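# Close and lock the open short end of a box

## Task

A cardboard box has one short end already shut and locked. Shut and lock the opposite short end with its corner flaps tucked inside, so that both short ends end up locked, all four walls are vertical, and the base lies flat on the table. Finish by releasing the box and moving the grippers away; anything that stays in place only because the robot holds it does not count.

## Robot and tools

Robot: two arms, left_arm and right_arm, each with six revolute joints and a parallel two-finger gripper. In the shared scene frame the origin sits on the table top midway between the arms, +x points out over the table, +z points up, and left_arm is on the +y side. The names left and right are arm labels only and do not match image sides. Arm roots: left_arm at (+0.032, +0.289, 0) m, quat_wxyz (+0.995, 0, 0, +0.095); right_arm at (-0.020, -0.325, 0) m, quat_wxyz (+0.997, 0, 0, -0.074).

execute_actions takes "actions", a list holding at most one item, and optionally "pictures" (boolean; pictures are included by default). Three forms:
- Look: {"actions": []} commands nothing and returns the current state.
- Move: {"actions": [{"rows": [[...]], "steps": N}]}. N is 1 to 15 control steps of 1/30 s (default 15). rows holds 1 to 15 rows; each row is used for one step and the final row repeats if rows run out.
- Wait: {"actions": [{"steps": N}]} with N up to 300, no new command; it returns when N steps have elapsed since the previous result, with your reply time counted in.
A refused call moves nothing.

Each row is one flat list of 14 numbers covering both arms, always all 14 even if one arm stays still: left_arm waist, shoulder, elbow, wrist pitch, wrist yaw, wrist roll, opening, then the same seven for right_arm. The six joint values are absolute target angles in radians, in the same joint space printed by Joint positions (not offsets, not Cartesian). Stated ranges per arm: waist -2.618 to 3.054, shoulder 0.000 to 3.142, elbow 0.000 to 3.142, wrist pitch -1.571 to 1.571, wrist yaw -1.571 to 1.571, wrist roll -2.094 to 2.094. True ends may differ by up to 0.036 rad either way. A target more than 0.036 rad beyond a stated end, and farther out than the joint's last reading, is refused; a target beyond the true end is clipped there and may produce a "joint sent to its limit" line (possibly referring to an earlier, still-running action). Missing that line does not prove there is more room. Opening is a scale from -1 (closed) to +1 (fully open, about 0.094 m between pads); it is an absolute setting.

Motion limits: each step the target sent to a joint stays within a fixed lead of its measured angle (waist 0.202, shoulder 0.258, elbow 0.238, wrist pitch 0.573, wrist yaw and roll 0.522 rad), and if the targets would carry the gripper over 70 mm from where it is, all are pulled back proportionally. So large moves need several calls. Friction can leave a joint up to about 0.031 rad short, and changes smaller than that may not register. Between calls the arms keep heading to the last row sent until everything has nearly stopped or a step is HELD; after that only a new action moves them further. Fingers still in motion finish moving.

Gripping: grip_measured reports the measured finger opening on the same -1..1 scale. To hold something, command below grip_measured: roughly 0.03 below for a firm grip, less for a gentle one. Per-pad force tops out near 50-62 N, lower for sheets under about 2 mm, with a short spike on first contact. Each gripper's reading may be off by about 1 mm, constantly. Fingers point along the gripper's +z axis and close along its y axis; end_effector_position is the point between the pads, about 1 cm short of the tips.

Result lines: the state line gives each arm's end_effector_position (m) and end_effector_quat_wxyz in the scene frame, less accurate at long reach. Joint positions and Joint velocities list, per arm, the six joints (rad, rad/s) then the pad gap (m, m/s). Joint torques follow the joint order without the gripper; they include offsets, scale error and noise, and are nonzero even unloaded. "joint command not followed" means the clearance check altered or blocked joint targets on some steps; the rest of the row still ran. HELD marks steps where your row was wholly or partly not sent. MOTOR HOT appears from 75 °C; at 90 °C an arm is halted for 10 s, and at 100 °C that arm drops and releases until it cools; these appear as OVER-TEMPERATURE FAULT lines. Holding loads, even while you think, heats motors. Occasionally a held part gets tugged or a loose object gets pushed.

zoom_image: {"camera": name, "region": [x0, y0, x1, y1]} in pixels of that camera's latest image, origin top-left, at most 504 by 504. Cameras: cam_head_left, cam_head_right, cam_high, cam_low (672x504), cam_left_wrist, cam_right_wrist (504x504, fisheye, posed from their arm's joints). Calibration data (K, distortion, T_world_to_cam) is given up front; it can be a little off, and results list cameras whose numbers change.

read_manual: optional "section" ("licences"); returns licence text, no motion.

finished_scene: {"scene": n} ends the current scene irreversibly and reports success; pass the current scene's number. Replying without any tool call ends everything.

Avoid: letting the arms collide or press hard on each other, knocking anything off the table, drops, slips, slams and very hard pushes. Time spent thinking keeps the simulation running, so keep replies efficient and motion smooth.

Each tool is called after "Request:" by a JSON object that holds its "name" and its "arguments".

## Session

Request:
{"name": "execute_actions", "arguments": {"actions": []}}

Scene clock: 0.00 s of 5500.00 s.
left_arm: end_effector_position=(+0.3704, +0.3364, +0.3405) grip_measured=+1.000 end_effector_quat_wxyz=(+0.598, +0.097, +0.753, +0.258) | right_arm: end_effector_position=(+0.1777, -0.2270, +0.1453) grip_measured=+1.000 end_effector_quat_wxyz=(+0.262, -0.008, +0.879, +0.398)
Joint positions: left_arm=[-0.187  0.901  0.892 -0.148 -0.271  0.493  0.094] | right_arm=[-0.043  0.786  0.558 -0.824 -0.892  0.043  0.094]
Joint velocities: left_arm=[-0.002 -0.002 -0.002  0.066  0.037 -0.037  0.   ] | right_arm=[-0.002 -0.002  0.012 -0.066 -0.022 -0.081  0.   ]
Joint torques (N m, as the arm reports them, + toward a larger angle): no reading

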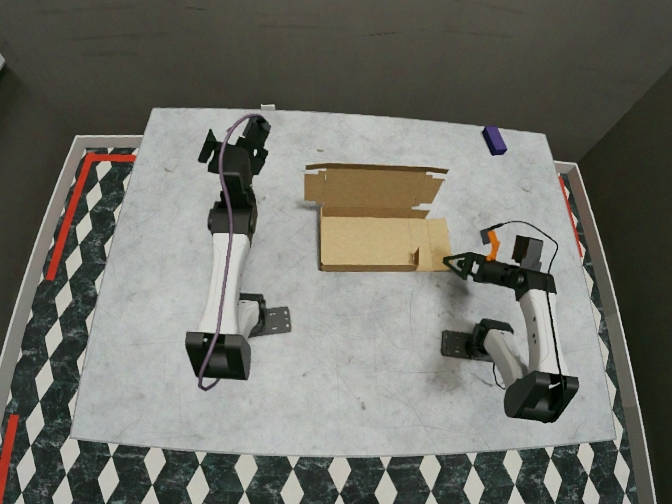

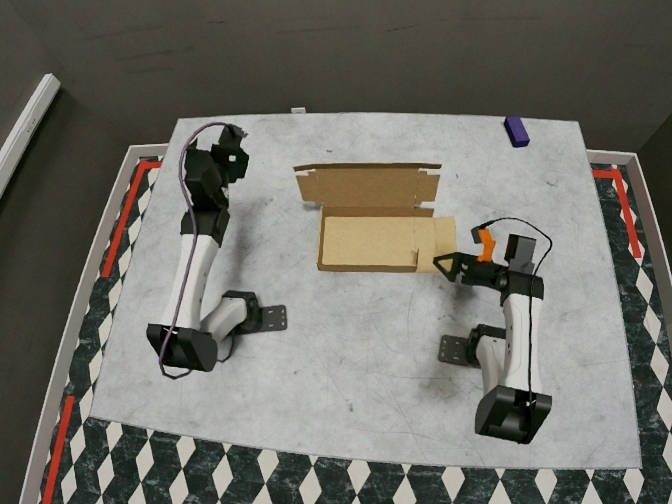

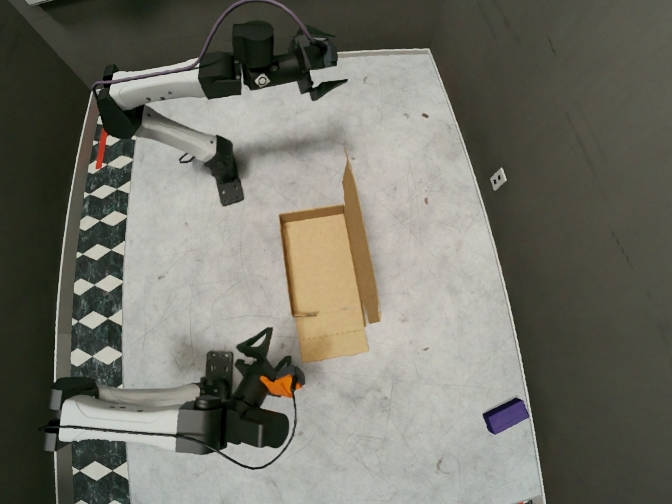

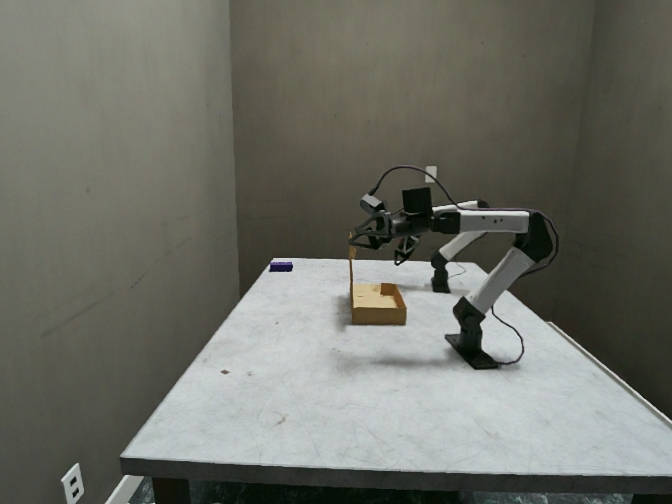

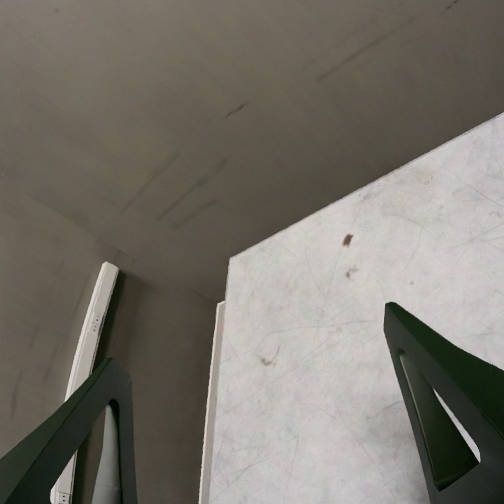

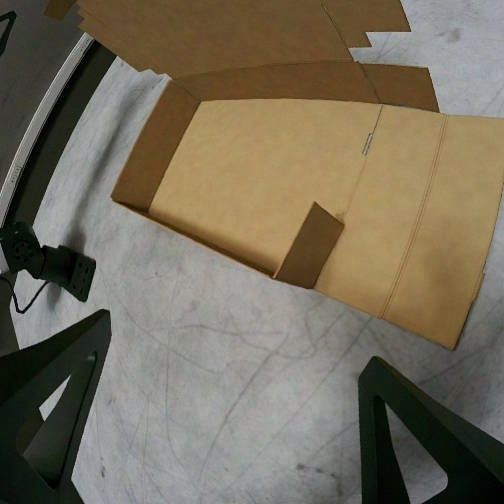

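Request:
{"name": "zoom_image", "arguments": {"camera": "cam_high", "region": [260, 190, 420, 380]}}

Request:
{"name": "zoom_image", "arguments": {"camera": "cam_head_right", "region": [290, 150, 490, 300]}}

Request:
{"name": "zoom_image", "arguments": {"camera": "cam_low", "region": [330, 220, 450, 340]}}

Region (260, 190, 420, 380) of cam_high's 672x504 image, scaled by 2.653, with more detail than that image has; it fills the left 424 columns of this view, and the rest is white.

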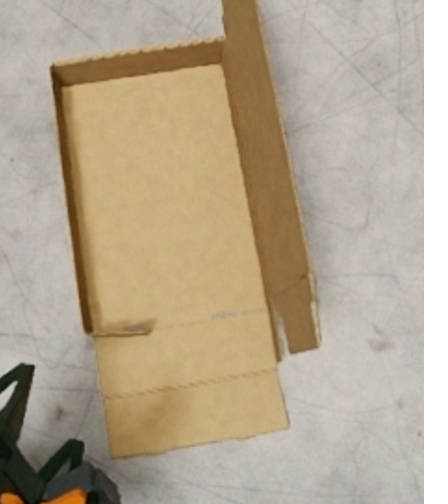

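Region (290, 150, 490, 300) of cam_head_right's 672x504 image, scaled by 2.520, with more detail than that image has; it fills the top 378 rows of this view, and the rest is white.

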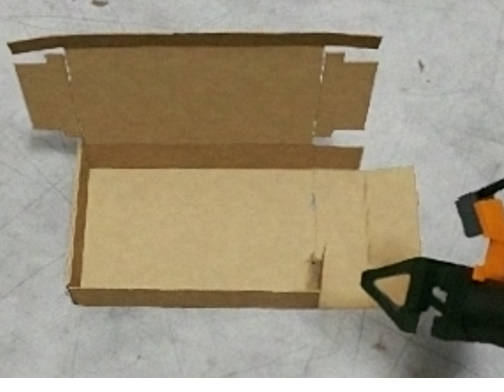

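Region (330, 220, 450, 340) of cam_low's 672x504 image, scaled by 4.200, with more detail than that image has.

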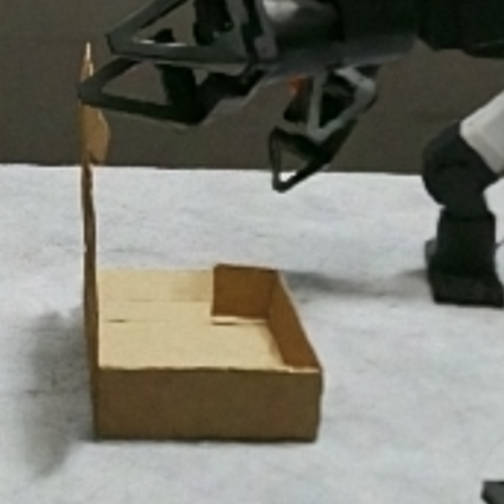

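Request:
{"name": "execute_actions", "arguments": {"actions": [{"rows":[[-0.3,1.4,1.3,-1.29,0,-0.64,0.2,-0.3,1.3,1.2,-0.92,-1.0,0,-1]]}], "pictures": false}}

Request:
{"name": "execute_actions", "arguments": {"actions": [{"steps":30}], "pictures": false}}

Request:
{"name": "execute_actions", "arguments": {"actions": [{"rows":[[-0.833,1.597,1.312,-1.286,0,-0.64,0.2,-0.15,2.25,1.657,-0.92,-1.0,0,-1]]}], "pictures": false}}

Request:
{"name": "execute_actions", "arguments": {"actions": [{"steps":45}]}}

Scene clock: 26.63 s of 5500.00 s.
left_arm: end_effector_position=(+0.3283, +0.2640, +0.1689) grip_measured=+0.201 end_effector_quat_wxyz=(+0.144, -0.207, +0.967, -0.032) | right_arm: end_effector_position=(+0.3027, -0.3190, +0.2562) grip_measured=-0.984 end_effector_quat_wxyz=(+0.333, +0.064, +0.854, +0.394)
Joint positions: left_arm=[-0.29   1.401  1.282 -1.158 -0.026 -0.517  0.056] | right_arm=[-0.294  1.305  1.189 -0.901 -0.988  0.01   0.001]
Joint velocities: left_arm=[-0.002 -0.002  0.032 -0.93   0.022 -0.828  0.   ] | right_arm=[-0.002 -0.002 -0.002 -0.11  -0.066  0.007 -0.   ]
Joint torques (N m, as the arm reports them, + toward a larger angle): left_arm=[-0.99 -6.74 10.16  1.05 -0.04 -0.06] | right_arm=[-0.47 -4.45  7.26  1.12 -0.43 -0.06]
Steps of this call (steps 1 to 90: nothing new was sent; then 23.13 s passed at rest; steps 91 to 105: all 15 steps of this action). Readings (joint positions):
91: left_arm=[-0.197 0.925 0.930 -0.219 -0.251 0.429] | right_arm=[-0.074 0.820 0.590 -0.865 -0.911 0.035]
92: left_arm=[-0.224 0.981 1.006 -0.316 -0.214 0.343] | right_arm=[-0.141 0.896 0.655 -0.900 -0.929 0.031]
94: left_arm=[-0.274 1.135 1.180 -0.500 -0.140 0.153] | right_arm=[-0.244 1.067 0.810 -0.910 -0.949 0.024]
98: left_arm=[-0.290 1.325 1.281 -0.722 -0.078 -0.122] | right_arm=[-0.294 1.309 1.110 -0.900 -0.966 0.017]
105: the state above

Scene clock: 27.63 s of 5500.00 s.
left_arm: end_effector_position=(+0.3023, +0.2641, +0.1638) grip_measured=+0.201 end_effector_quat_wxyz=(+0.089, -0.264, +0.960, -0.028) | right_arm: end_effector_position=(+0.3010, -0.3179, +0.2554) grip_measured=-0.984 end_effector_quat_wxyz=(+0.328, +0.066, +0.855, +0.397)
Joint positions: left_arm=[-0.29   1.401  1.287 -1.271 -0.012 -0.635  0.056] | right_arm=[-0.294  1.305  1.189 -0.914 -0.991  0.009  0.001]
Joint velocities: left_arm=[-0.002 -0.002 -0.002 -0.022  0.007 -0.037 -0.001] | right_arm=[-0.002 -0.002 -0.002 -0.051 -0.007  0.007 -0.   ]
Joint torques (N m, as the arm reports them, + toward a larger angle): left_arm=[-0.89 -6.5   9.8   0.62  0.   -0.14] | right_arm=[-0.51 -4.43  7.27  1.05 -0.46 -0.07]
Steps of this call (steps 1 to 30: the robot went on to your last target). Readings (joint positions):
1: left_arm=[-0.290 1.401 1.283 -1.183 -0.023 -0.540] | right_arm=[-0.294 1.305 1.189 -0.904 -0.989 0.010]
2: left_arm=[-0.290 1.401 1.284 -1.202 -0.021 -0.559] | right_arm=[-0.294 1.305 1.189 -0.906 -0.990 0.010]
4: left_arm=[-0.290 1.401 1.285 -1.229 -0.018 -0.587] | right_arm=[-0.294 1.305 1.189 -0.909 -0.990 0.010]
8: left_arm=[-0.290 1.401 1.287 -1.255 -0.015 -0.615] | right_arm=[-0.294 1.305 1.189 -0.912 -0.991 0.010]
30: the state above
All arms were judged still, so your last target was given up. Only a new action makes them travel on or press farther. Fingers that are still opening or closing keep moving.

Scene clock: 28.13 s of 5500.00 s.
left_arm: end_effector_position=(+0.2585, +0.1161, +0.1187) grip_measured=+0.201 end_effector_quat_wxyz=(+0.004, +0.005, +1.000, -0.005) | right_arm: end_effector_position=(+0.4368, -0.3136, +0.0661) grip_measured=-0.984 end_effector_quat_wxyz=(+0.103, +0.114, +0.870, +0.468)
Joint positions: left_arm=[-0.842  1.607  1.316 -1.268  0.003 -0.64   0.056] | right_arm=[-0.149  2.242  1.647 -0.897 -0.998  0.007  0.001]
Joint velocities: left_arm=[ 0.007 -0.007 -0.002 -0.066  0.066  0.007 -0.   ] | right_arm=[ 0.007  1.267 -0.007 -0.168  0.154  0.022 -0.   ]
Joint torques (N m, as the arm reports them, + toward a larger angle): left_arm=[ 0.56 -9.46  7.76  0.32 -0.16 -0.06] | right_arm=[  0.07 -17.65   6.31   0.42  -0.62  -0.05]
Steps of this call (steps 1 to 15: all 15 steps of this action). Readings (joint positions):
1: left_arm=[-0.313 1.418 1.294 -1.280 -0.023 -0.637] | right_arm=[-0.278 1.335 1.226 -0.945 -0.986 0.009]
2: left_arm=[-0.367 1.452 1.308 -1.284 -0.026 -0.638] | right_arm=[-0.239 1.403 1.307 -0.960 -0.988 0.009]
4: left_arm=[-0.503 1.537 1.316 -1.268 -0.023 -0.638] | right_arm=[-0.174 1.569 1.486 -0.945 -0.996 0.008]
8: left_arm=[-0.774 1.613 1.316 -1.263 -0.013 -0.641] | right_arm=[-0.149 1.843 1.647 -0.891 -1.006 0.007]
15: the state above

Scene clock: 29.63 s of 5500.00 s.
left_arm: end_effector_position=(+0.2583, +0.1164, +0.1187) grip_measured=+0.201 end_effector_quat_wxyz=(+0.004, +0.005, +1.000, -0.005) | right_arm: end_effector_position=(+0.4313, -0.3125, +0.0552) grip_measured=-0.984 end_effector_quat_wxyz=(+0.083, +0.125, +0.870, +0.469)
Joint positions: left_arm=[-0.842  1.607  1.316 -1.269  0.003 -0.64   0.056] | right_arm=[-0.149  2.263  1.643 -0.918 -0.992  0.007  0.001]
Joint velocities: left_arm=[-0.012  0.002 -0.002  0.022 -0.037 -0.007  0.001] | right_arm=[-0.007 -0.017  0.007  0.007 -0.081 -0.007  0.   ]
Joint torques (N m, as the arm reports them, + toward a larger angle): left_arm=[ 0.55 -9.53  7.8   0.29 -0.16 -0.06] | right_arm=[ -0.06 -13.15   6.58   0.35  -0.51  -0.05]
Steps of this call (steps 1 to 30: the robot went on to your last target; steps 31 to 45: nothing new was sent). Readings (joint positions):
1: left_arm=[-0.842 1.607 1.316 -1.268 0.003 -0.640] | right_arm=[-0.149 2.278 1.647 -0.903 -0.993 0.007]
2: left_arm=[-0.842 1.607 1.316 -1.268 0.003 -0.640] | right_arm=[-0.149 2.299 1.645 -0.907 -0.990 0.007]
4: left_arm=[-0.842 1.607 1.316 -1.268 0.003 -0.640] | right_arm=[-0.149 2.306 1.643 -0.918 -0.987 0.007]
8: left_arm=[-0.842 1.607 1.316 -1.269 0.003 -0.640] | right_arm=[-0.149 2.274 1.643 -0.918 -0.989 0.007]
45: the state above
All arms were judged still, so your last target was given up. Only a new action makes them travel on or press farther. Fingers that are still opening or closing keep moving.
camera_calibration (this result's frames):
cam_left_wrist: T_world_to_cam=[[-0.254068, -0.964056, 0.0777469, 0.169697], [-0.790293, 0.253269, 0.557936, 0.147821], [-0.557572, 0.0803109, -0.826234, 0.327977], [0, 0, 0, 1]] pos_world=[0.342807, 0.099819, 0.175318]
cam_right_wrist: T_world_to_cam=[[0.0766601, -0.577734, -0.812617, -0.173862], [-0.970399, -0.230436, 0.0722848, 0.380928], [-0.229018, 0.783021, -0.578298, 0.473321], [0, 0, 0, 1]] pos_world=[0.491379, -0.383287, 0.104902]

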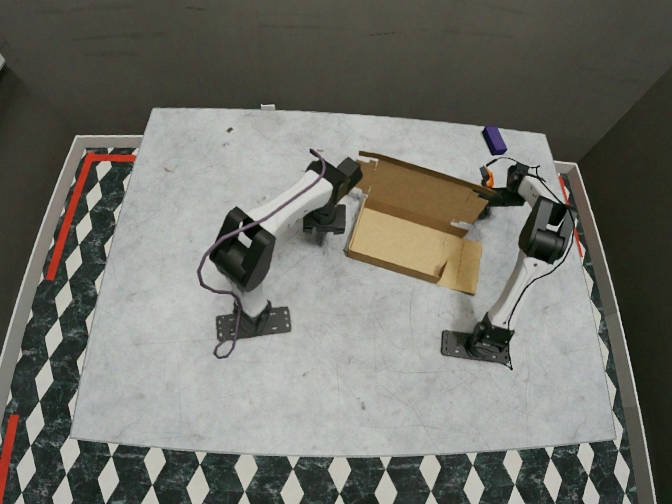

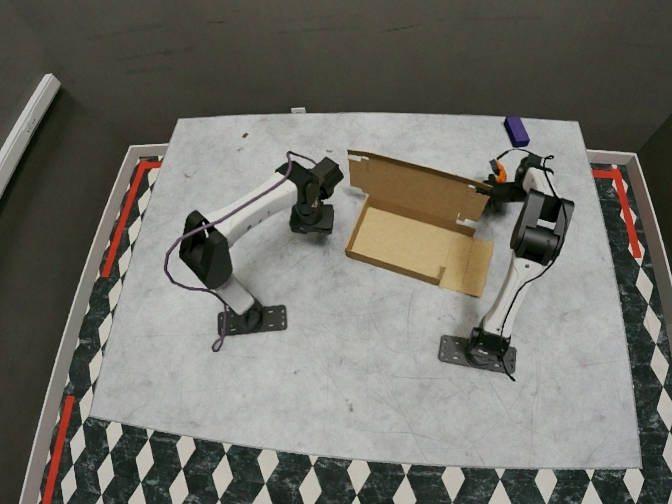

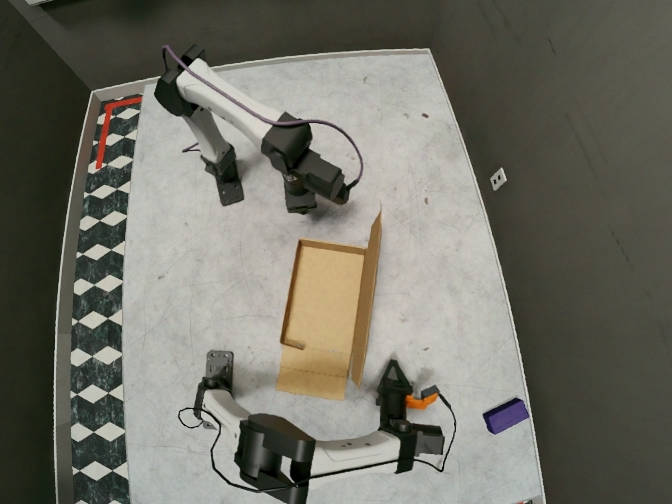

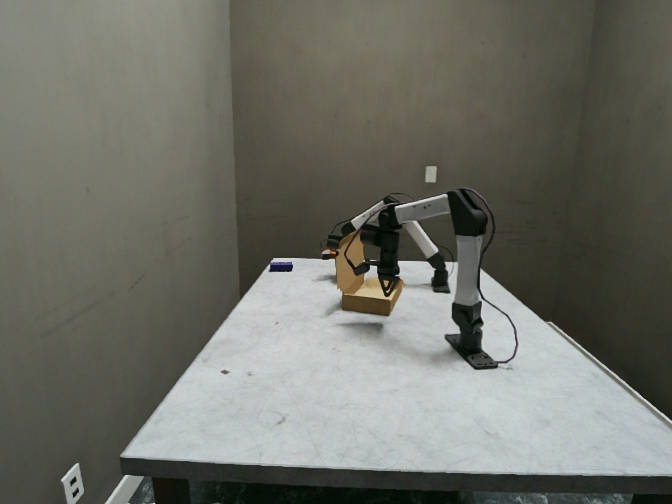

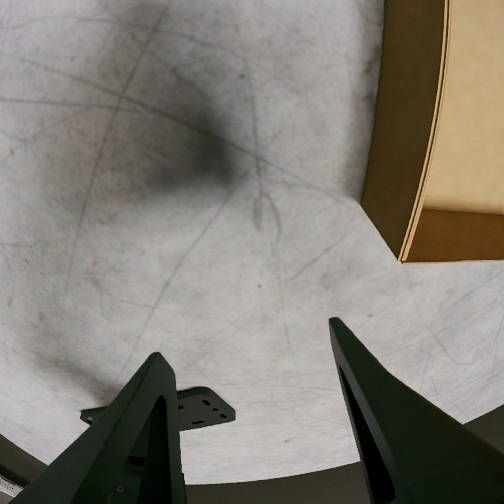

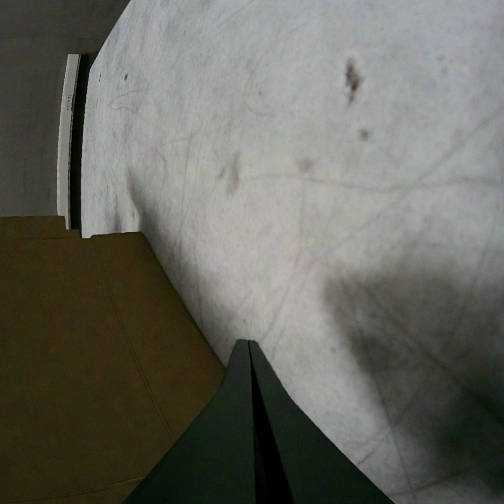

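Request:
{"name": "execute_actions", "arguments": {"actions": [{"rows":[[-0.9,1.61,1.33,-1.27,0,-0.3,0.2,-0.15,2.26,1.657,-0.92,-1.0,0,-1],[-0.96,1.62,1.34,-1.27,0,0,0.2,-0.15,2.26,1.657,-0.92,-1.0,0,-1],[-1.02,1.63,1.36,-1.27,0,0.3,0.2,-0.15,2.26,1.657,-0.92,-1.0,0,-1],[-1.08,1.66,1.39,-1.27,0,0.6,0.2,-0.15,2.26,1.657,-0.92,-1.0,0,-1],[-1.11,1.7,1.43,-1.27,0,0.93,0.2,-0.15,2.26,1.657,-0.92,-1.0,0,-1],[-1.11,1.75,1.47,-1.27,0,0.93,0.2,-0.15,2.26,1.657,-0.92,-1.0,0,-1],[-1.11,1.8,1.51,-1.27,0,0.93,0.2,-0.15,2.26,1.657,-0.92,-1.0,0,-1],[-1.11,1.85,1.55,-1.27,0,0.93,0.2,-0.15,2.26,1.657,-0.92,-1.0,0,-1],[-1.11,1.89,1.59,-1.27,0,0.93,0.2,-0.15,2.26,1.657,-0.92,-1.0,0,-1]]}], "pictures": false}}

Request:
{"name": "execute_actions", "arguments": {"actions": [{"steps":20}]}}

Scene clock: 42.90 s of 5500.00 s.
left_arm: end_effector_position=(+0.2453, +0.0040, +0.0993) grip_measured=+0.201 end_effector_quat_wxyz=(+0.002, +0.727, +0.686, -0.002) | right_arm: end_effector_position=(+0.4313, -0.3125, +0.0552) grip_measured=-0.984 end_effector_quat_wxyz=(+0.083, +0.125, +0.870, +0.469)
Joint positions: left_arm=[-1.118  1.891  1.575 -1.251  0.004  0.702  0.056] | right_arm=[-0.149  2.263  1.643 -0.918 -0.992  0.007  0.001]
Joint velocities: left_arm=[-0.007  0.012 -0.017  0.007  0.007  1.429 -0.   ] | right_arm=[ 0.012  0.012 -0.002  0.022  0.037 -0.051  0.001]
Joint torques (N m, as the arm reports them, + toward a larger angle): left_arm=[  0.62 -11.8    9.64   0.22  -0.03  -0.05] | right_arm=[ -0.06 -12.35   6.58   0.35  -0.5   -0.06]
Steps of this call (steps 1 to 90: nothing new was sent; then 9.77 s passed at rest; steps 91 to 105: all 15 steps of this action). Readings (joint positions):
91: left_arm=[-0.846 1.607 1.316 -1.269 -0.000 -0.592] | right_arm=[-0.149 2.263 1.643 -0.918 -0.992 0.007]
92: left_arm=[-0.865 1.607 1.318 -1.269 -0.005 -0.501] | right_arm=[-0.149 2.263 1.643 -0.918 -0.992 0.007]
94: left_arm=[-0.952 1.615 1.338 -1.272 -0.010 -0.305] | right_arm=[-0.149 2.263 1.643 -0.918 -0.992 0.007]
98: left_arm=[-1.115 1.730 1.483 -1.274 0.002 0.093] | right_arm=[-0.149 2.263 1.643 -0.918 -0.992 0.007]
105: the state above

Scene clock: 43.57 s of 5500.00 s.
left_arm: end_effector_position=(+0.2451, +0.0043, +0.0998) grip_measured=+0.201 end_effector_quat_wxyz=(+0.002, +0.798, +0.602, -0.002) | right_arm: end_effector_position=(+0.4313, -0.3125, +0.0552) grip_measured=-0.984 end_effector_quat_wxyz=(+0.083, +0.125, +0.870, +0.469)
Joint positions: left_arm=[-1.118  1.891  1.577 -1.255  0.004  0.922  0.056] | right_arm=[-0.149  2.263  1.643 -0.918 -0.992  0.007  0.001]
Joint velocities: left_arm=[-0.002  0.017 -0.007  0.007 -0.007  0.007 -0.001] | right_arm=[-0.022 -0.002 -0.007  0.022 -0.037  0.007  0.   ]
Joint torques (N m, as the arm reports them, + toward a larger angle): left_arm=[  0.68 -11.89   9.33   0.24  -0.02  -0.04] | right_arm=[ -0.1  -12.35   6.58   0.35  -0.5   -0.06]
Steps of this call (steps 1 to 20: the robot went on to your last target). Readings (joint positions):
1: left_arm=[-1.118 1.891 1.575 -1.252 0.004 0.747] | right_arm=[-0.149 2.263 1.643 -0.918 -0.992 0.007]
2: left_arm=[-1.118 1.891 1.577 -1.253 0.004 0.783] | right_arm=[-0.149 2.263 1.643 -0.918 -0.992 0.007]
4: left_arm=[-1.118 1.891 1.577 -1.254 0.004 0.834] | right_arm=[-0.149 2.263 1.643 -0.918 -0.992 0.007]
8: left_arm=[-1.118 1.891 1.577 -1.255 0.004 0.888] | right_arm=[-0.149 2.263 1.643 -0.918 -0.992 0.007]
20: the state above
camera_calibration (this result's frames):
cam_left_wrist: T_world_to_cam=[[-0.862931, 0.500504, 0.0696133, 0.203508], [0.448364, 0.694827, 0.562304, -0.129612], [0.233066, 0.516441, -0.823995, 0.118131], [0, 0, 0, 1]] pos_world=[0.206194, -0.0728066, 0.156054]
cam_right_wrist: T_world_to_cam=[[0.0766601, -0.577734, -0.812617, -0.173862], [-0.970399, -0.230436, 0.0722848, 0.380928], [-0.229018, 0.783021, -0.578298, 0.473321], [0, 0, 0, 1]] pos_world=[0.491379, -0.383287, 0.104902]

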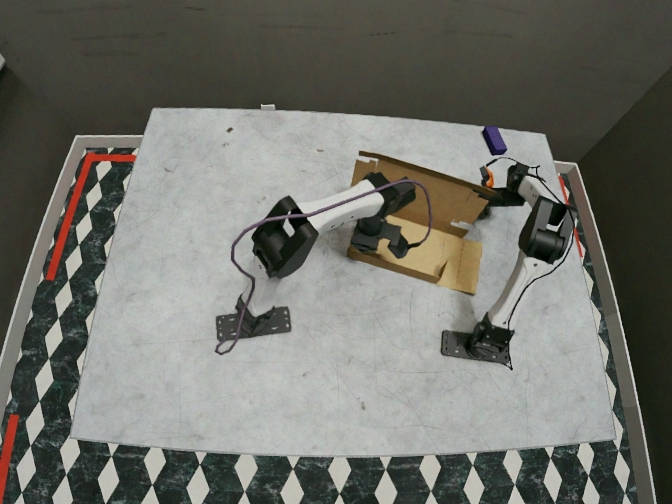

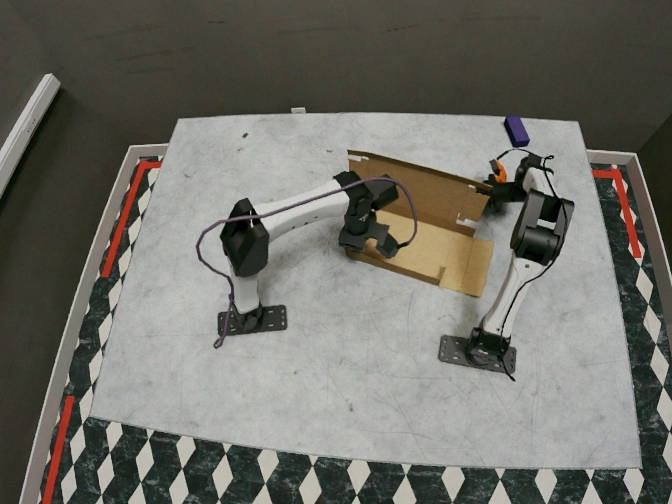

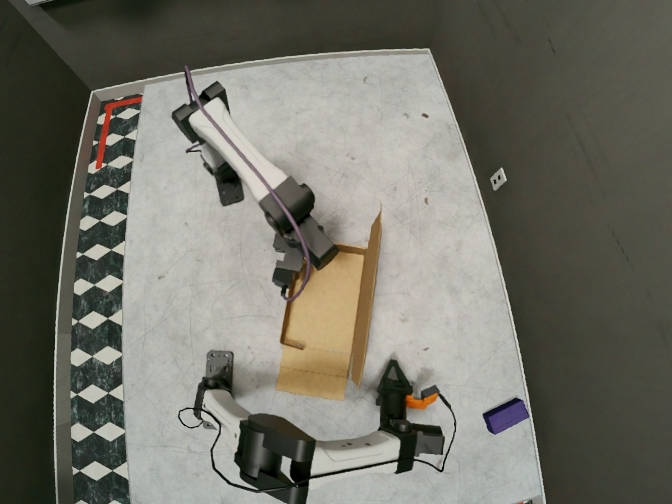

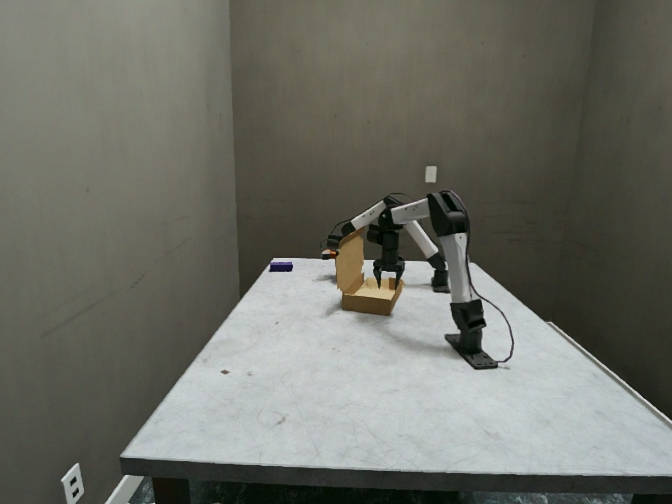

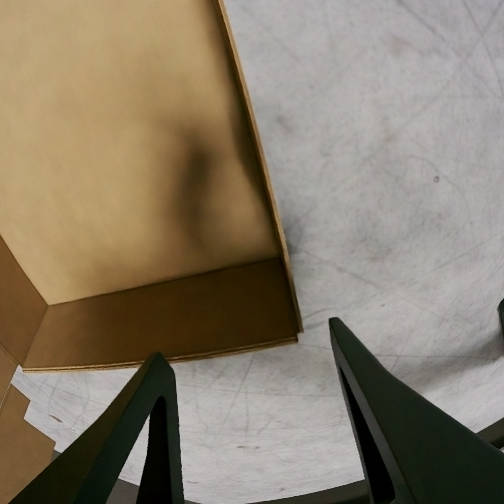

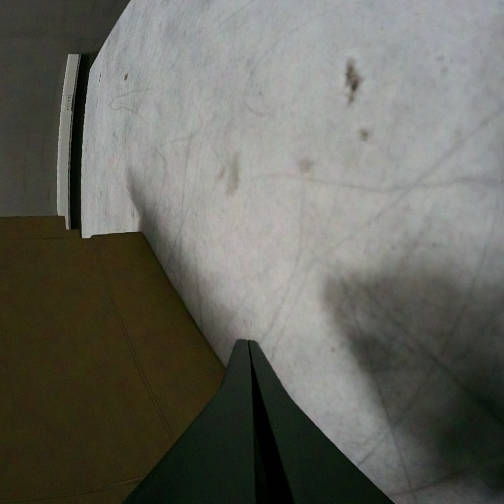

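Request:
{"name": "execute_actions", "arguments": {"actions": [{"rows":[[-1.16,1.89,1.58,-1.25,0,0.88,0.2,-0.15,2.26,1.657,-0.92,-1.0,0,-1],[-1.16,1.89,1.58,-1.25,0,0.88,0.2,-0.15,2.26,1.657,-0.92,-1.0,0,-1],[-1.16,1.9,1.55,-1.2,0,0.88,0.2,-0.15,2.26,1.657,-0.92,-1.0,0,-1],[-1.16,1.91,1.51,-1.14,0,0.88,0.2,-0.15,2.26,1.657,-0.92,-1.0,0,-1],[-1.16,1.92,1.47,-1.08,0,0.88,0.2,-0.15,2.26,1.657,-0.92,-1.0,0,-1],[-1.16,1.93,1.43,-1.03,0,0.88,0.2,-0.15,2.26,1.657,-0.92,-1.0,0,-1],[-1.16,1.948,1.393,-1.01,0,0.88,0.2,-0.15,2.26,1.657,-0.92,-1.0,0,-1]]}], "pictures": false}}

Request:
{"name": "execute_actions", "arguments": {"actions": [{"rows":[[-1.16,1.948,1.393,-1.01,0,0.88,-0.5,-0.19,2.27,1.62,-0.92,-1.0,0,-1]]}]}}

Scene clock: 49.43 s of 5500.00 s.
left_arm: end_effector_position=(+0.2327, -0.0016, +0.0378) grip_measured=+0.201 end_effector_quat_wxyz=(-0.009, +0.799, +0.601, -0.001) | right_arm: end_effector_position=(+0.4313, -0.3125, +0.0552) grip_measured=-0.984 end_effector_quat_wxyz=(+0.083, +0.125, +0.870, +0.469)
Joint positions: left_arm=[-1.157  1.946  1.402 -1.046  0.003  0.887  0.056] | right_arm=[-0.149  2.263  1.643 -0.918 -0.992  0.007  0.001]
Joint velocities: left_arm=[ 0.022  0.012 -0.022  0.242  0.081 -0.066  0.001] | right_arm=[-0.007 -0.007  0.007 -0.007  0.022  0.051 -0.   ]
Joint torques (N m, as the arm reports them, + toward a larger angle): left_arm=[ -0.27 -12.06   6.82   0.32  -0.05  -0.11] | right_arm=[ -0.08 -12.35   6.6    0.35  -0.5   -0.05]
Steps of this call (steps 1 to 15: the robot went on to your last target; steps 16 to 90: nothing new was sent; then 2.37 s passed at rest; steps 91 to 105: all 15 steps of this action). Readings (joint positions):
91: left_arm=[-1.121 1.891 1.577 -1.255 0.003 0.919] | right_arm=[-0.149 2.263 1.643 -0.918 -0.992 0.007]
92: left_arm=[-1.127 1.891 1.577 -1.255 0.003 0.912] | right_arm=[-0.149 2.263 1.643 -0.918 -0.992 0.007]
94: left_arm=[-1.144 1.891 1.568 -1.233 0.003 0.902] | right_arm=[-0.149 2.263 1.643 -0.918 -0.992 0.007]
98: left_arm=[-1.157 1.900 1.457 -1.109 0.003 0.892] | right_arm=[-0.149 2.263 1.643 -0.918 -0.992 0.007]
105: the state above

Scene clock: 49.93 s of 5500.00 s.
left_arm: end_effector_position=(+0.2357, -0.0060, +0.0378) grip_measured=-0.499 end_effector_quat_wxyz=(+0.001, +0.799, +0.602, -0.002) | right_arm: end_effector_position=(+0.4314, -0.3300, +0.0553) grip_measured=-0.984 end_effector_quat_wxyz=(+0.092, +0.142, +0.868, +0.468)
Joint positions: left_arm=[-1.157  1.946  1.402 -1.024  0.003  0.885  0.024] | right_arm=[-0.188  2.263  1.643 -0.918 -0.993  0.007  0.001]
Joint velocities: left_arm=[ 0.002 -0.007  0.007 -0.007 -0.022  0.037  0.001] | right_arm=[-0.007 -0.012 -0.002  0.037 -0.051 -0.051 -0.   ]
Joint torques (N m, as the arm reports them, + toward a larger angle): left_arm=[ -0.4  -12.06   7.     0.49  -0.03  -0.12] | right_arm=[ -0.08 -11.56   4.03   0.35  -0.5   -0.06]
Steps of this call (steps 1 to 15: all 15 steps of this action). Readings (joint positions):
1: left_arm=[-1.157 1.946 1.402 -1.039 0.003 0.886] | right_arm=[-0.151 2.263 1.643 -0.918 -0.993 0.007]
2: left_arm=[-1.157 1.946 1.402 -1.035 0.003 0.886] | right_arm=[-0.156 2.263 1.643 -0.918 -0.993 0.007]
4: left_arm=[-1.157 1.946 1.402 -1.029 0.003 0.886] | right_arm=[-0.169 2.263 1.643 -0.918 -0.993 0.007]
8: left_arm=[-1.157 1.946 1.402 -1.024 0.003 0.885] | right_arm=[-0.188 2.263 1.643 -0.918 -0.993 0.007]
15: the state above
camera_calibration (this result's frames):
cam_left_wrist: T_world_to_cam=[[-0.862199, 0.501785, 0.0694641, 0.204786], [0.449167, 0.693871, 0.562842, -0.0835628], [0.234227, 0.516483, -0.82364, 0.0742128], [0, 0, 0, 1]] pos_world=[0.196717, -0.0831062, 0.093932]
cam_right_wrist: T_world_to_cam=[[0.0543464, -0.579692, -0.813021, -0.174898], [-0.978642, -0.192589, 0.0719005, 0.393109], [-0.198259, 0.791749, -0.577778, 0.476713], [0, 0, 0, 1]] pos_world=[0.488731, -0.403115, 0.104974]

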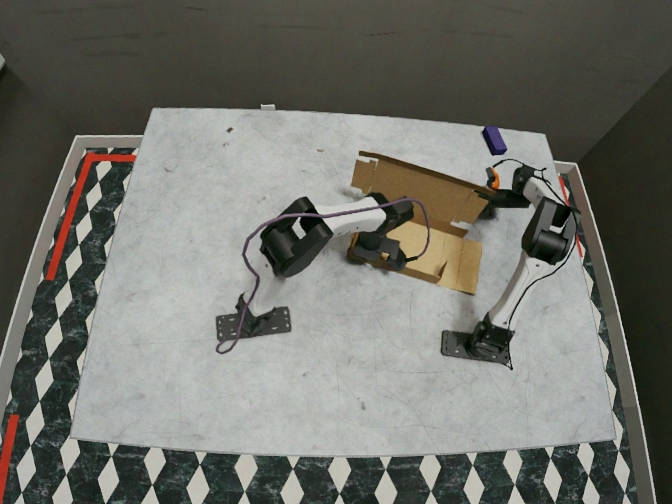

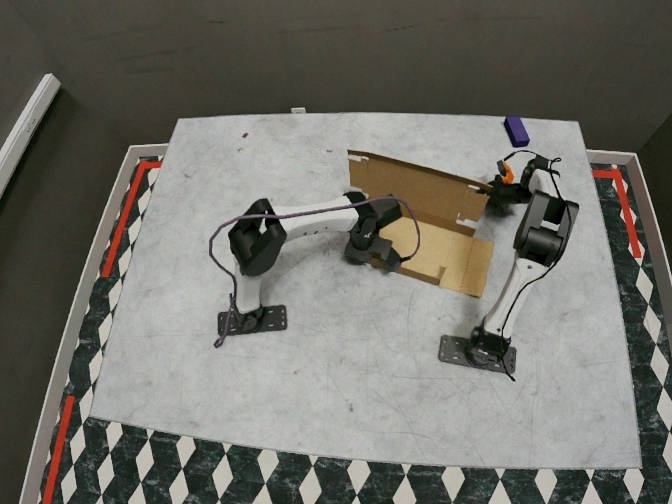

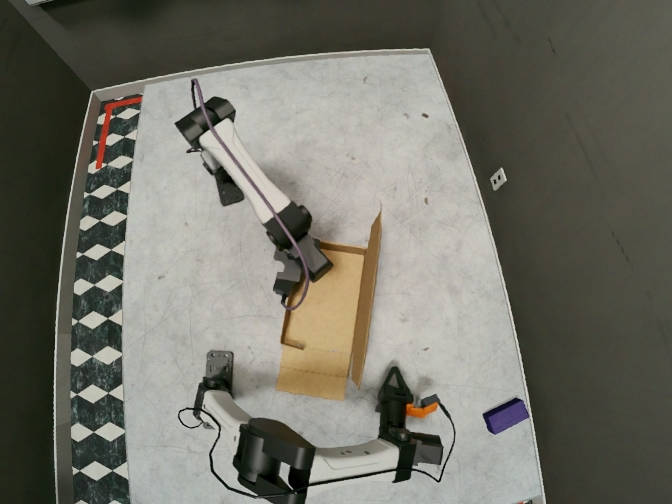

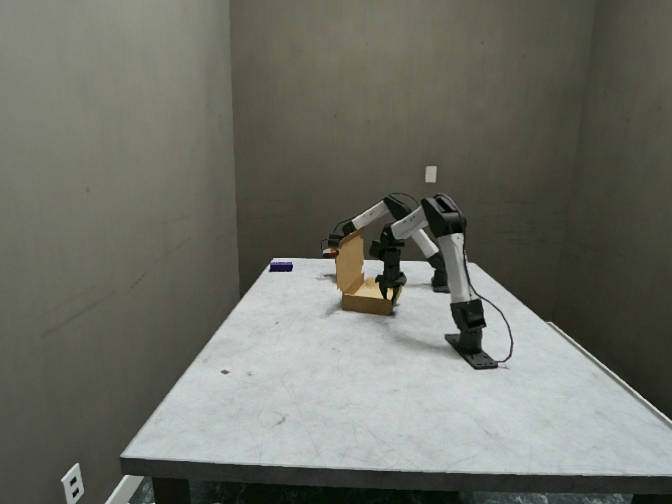

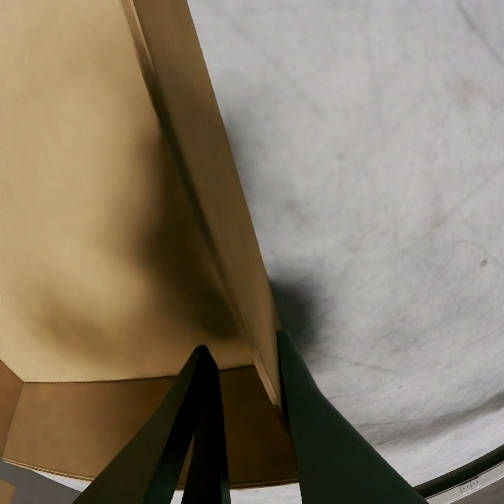

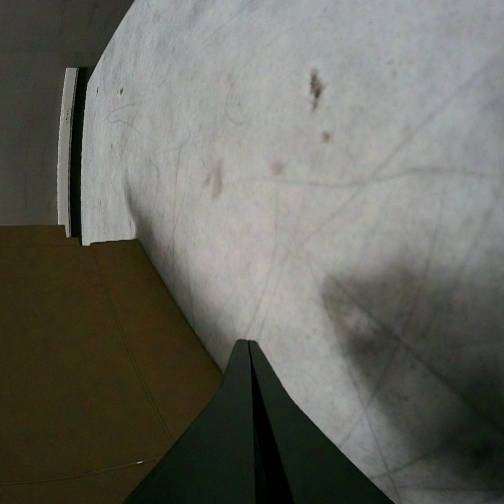

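Request:
{"name": "execute_actions", "arguments": {"actions": [{"rows":[[-1.16,1.948,1.393,-1.01,0,0.88,-0.7,-0.19,2.24,1.58,-0.89,-1.0,0,-1],[-1.16,1.948,1.393,-1.01,0,0.88,-0.8,-0.19,2.21,1.52,-0.86,-1.0,0,-1],[-1.16,1.948,1.393,-1.01,0,0.88,-0.9,-0.19,2.18,1.46,-0.83,-1.0,0,-1],[-1.16,1.948,1.393,-1.01,0,0.88,-1,-0.19,2.16,1.41,-0.8,-1.0,0,-1],[-1.16,1.948,1.393,-1.01,0,0.88,-1,-0.19,2.14,1.36,-0.78,-1.0,0,-1],[-1.16,1.948,1.393,-1.01,0,0.88,-1,-0.19,2.12,1.31,-0.76,-1.0,0,-1]]}]}}

Scene clock: 57.33 s of 5500.00 s.
left_arm: end_effector_position=(+0.2360, -0.0064, +0.0378) grip_measured=-0.982 end_effector_quat_wxyz=(+0.002, +0.798, +0.603, -0.002) | right_arm: end_effector_position=(+0.3734, -0.3095, +0.0289) grip_measured=-0.984 end_effector_quat_wxyz=(+0.060, +0.159, +0.864, +0.474)
Joint positions: left_arm=[-1.157  1.946  1.402 -1.022  0.003  0.883  0.001] | right_arm=[-0.188  2.144  1.319 -0.787 -0.995  0.007  0.001]
Joint velocities: left_arm=[ 0.002 -0.002 -0.012 -0.007  0.007 -0.037  0.001] | right_arm=[ 0.017 -0.032  0.002  0.154  0.007 -0.022 -0.001]
Joint torques (N m, as the arm reports them, + toward a larger angle): left_arm=[ -0.46 -12.02   6.9    0.46  -0.03  -0.1 ] | right_arm=[ -0.2  -12.21   4.36   0.34  -0.49  -0.06]
Steps of this call (steps 1 to 15: the robot went on to your last target; steps 16 to 90: nothing new was sent; then 3.90 s passed at rest; steps 91 to 105: all 15 steps of this action). Readings (joint positions):
91: left_arm=[-1.157 1.946 1.402 -1.024 0.003 0.885] | right_arm=[-0.188 2.261 1.636 -0.911 -0.994 0.007]
92: left_arm=[-1.157 1.946 1.402 -1.023 0.003 0.885] | right_arm=[-0.188 2.253 1.613 -0.895 -0.994 0.007]
94: left_arm=[-1.157 1.946 1.402 -1.023 0.003 0.885] | right_arm=[-0.188 2.215 1.522 -0.860 -0.995 0.007]
98: left_arm=[-1.157 1.946 1.402 -1.022 0.003 0.883] | right_arm=[-0.188 2.149 1.343 -0.824 -0.995 0.007]
105: the state above
camera_calibration (this result's frames):
cam_left_wrist: T_world_to_cam=[[-0.863419, 0.499918, 0.0677522, 0.20555], [0.446973, 0.695779, 0.562234, -0.082863], [0.23393, 0.515727, -0.824198, 0.0744371], [0, 0, 0, 1]] pos_world=[0.1971, -0.0834929, 0.0940129]
cam_right_wrist: T_world_to_cam=[[-0.00187171, -0.558098, -0.829773, -0.15317], [-0.971614, -0.195281, 0.133536, 0.336902], [-0.236565, 0.806469, -0.541891, 0.451575], [0, 0, 0, 1]] pos_world=[0.433879, -0.383875, 0.0726196]

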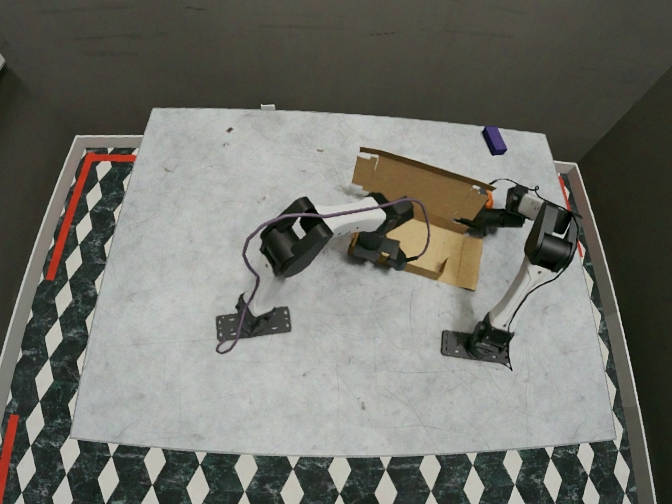

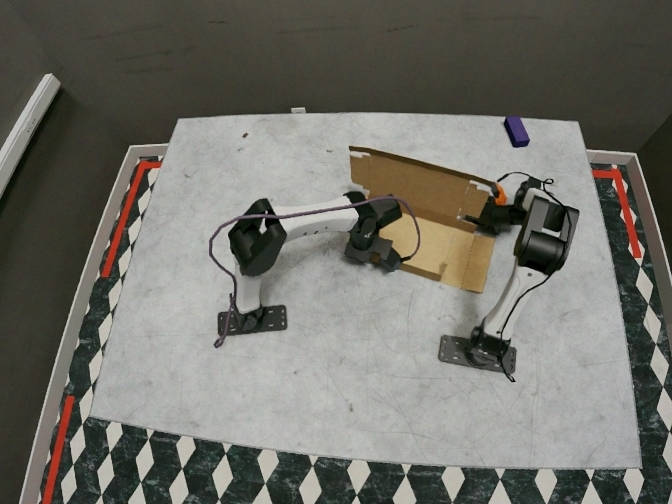

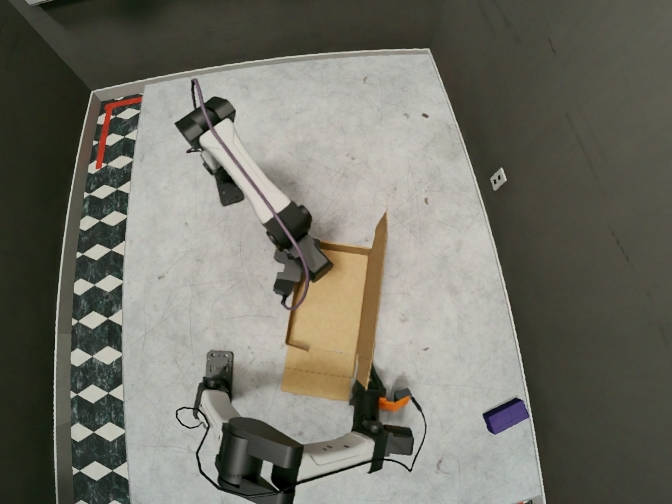

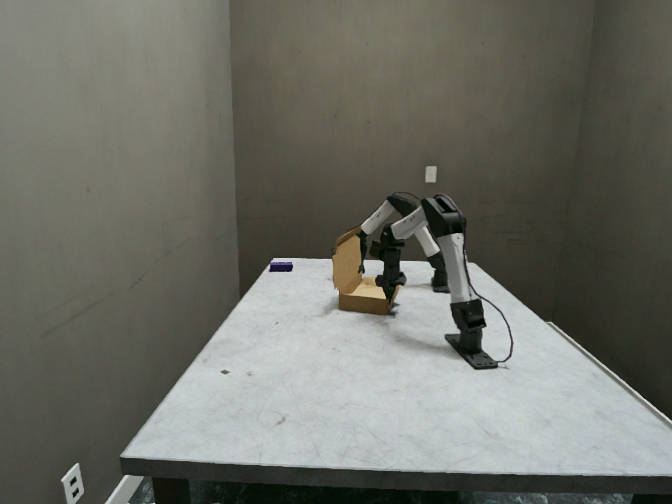

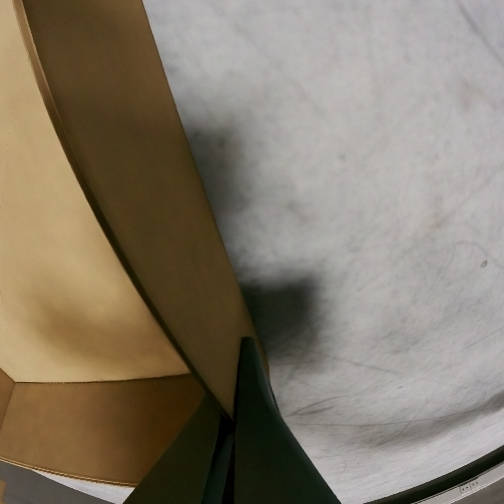

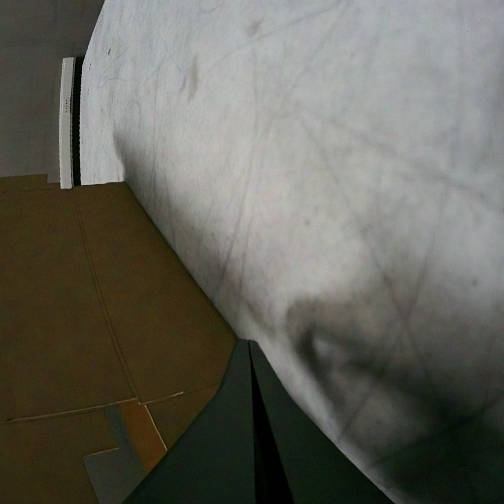

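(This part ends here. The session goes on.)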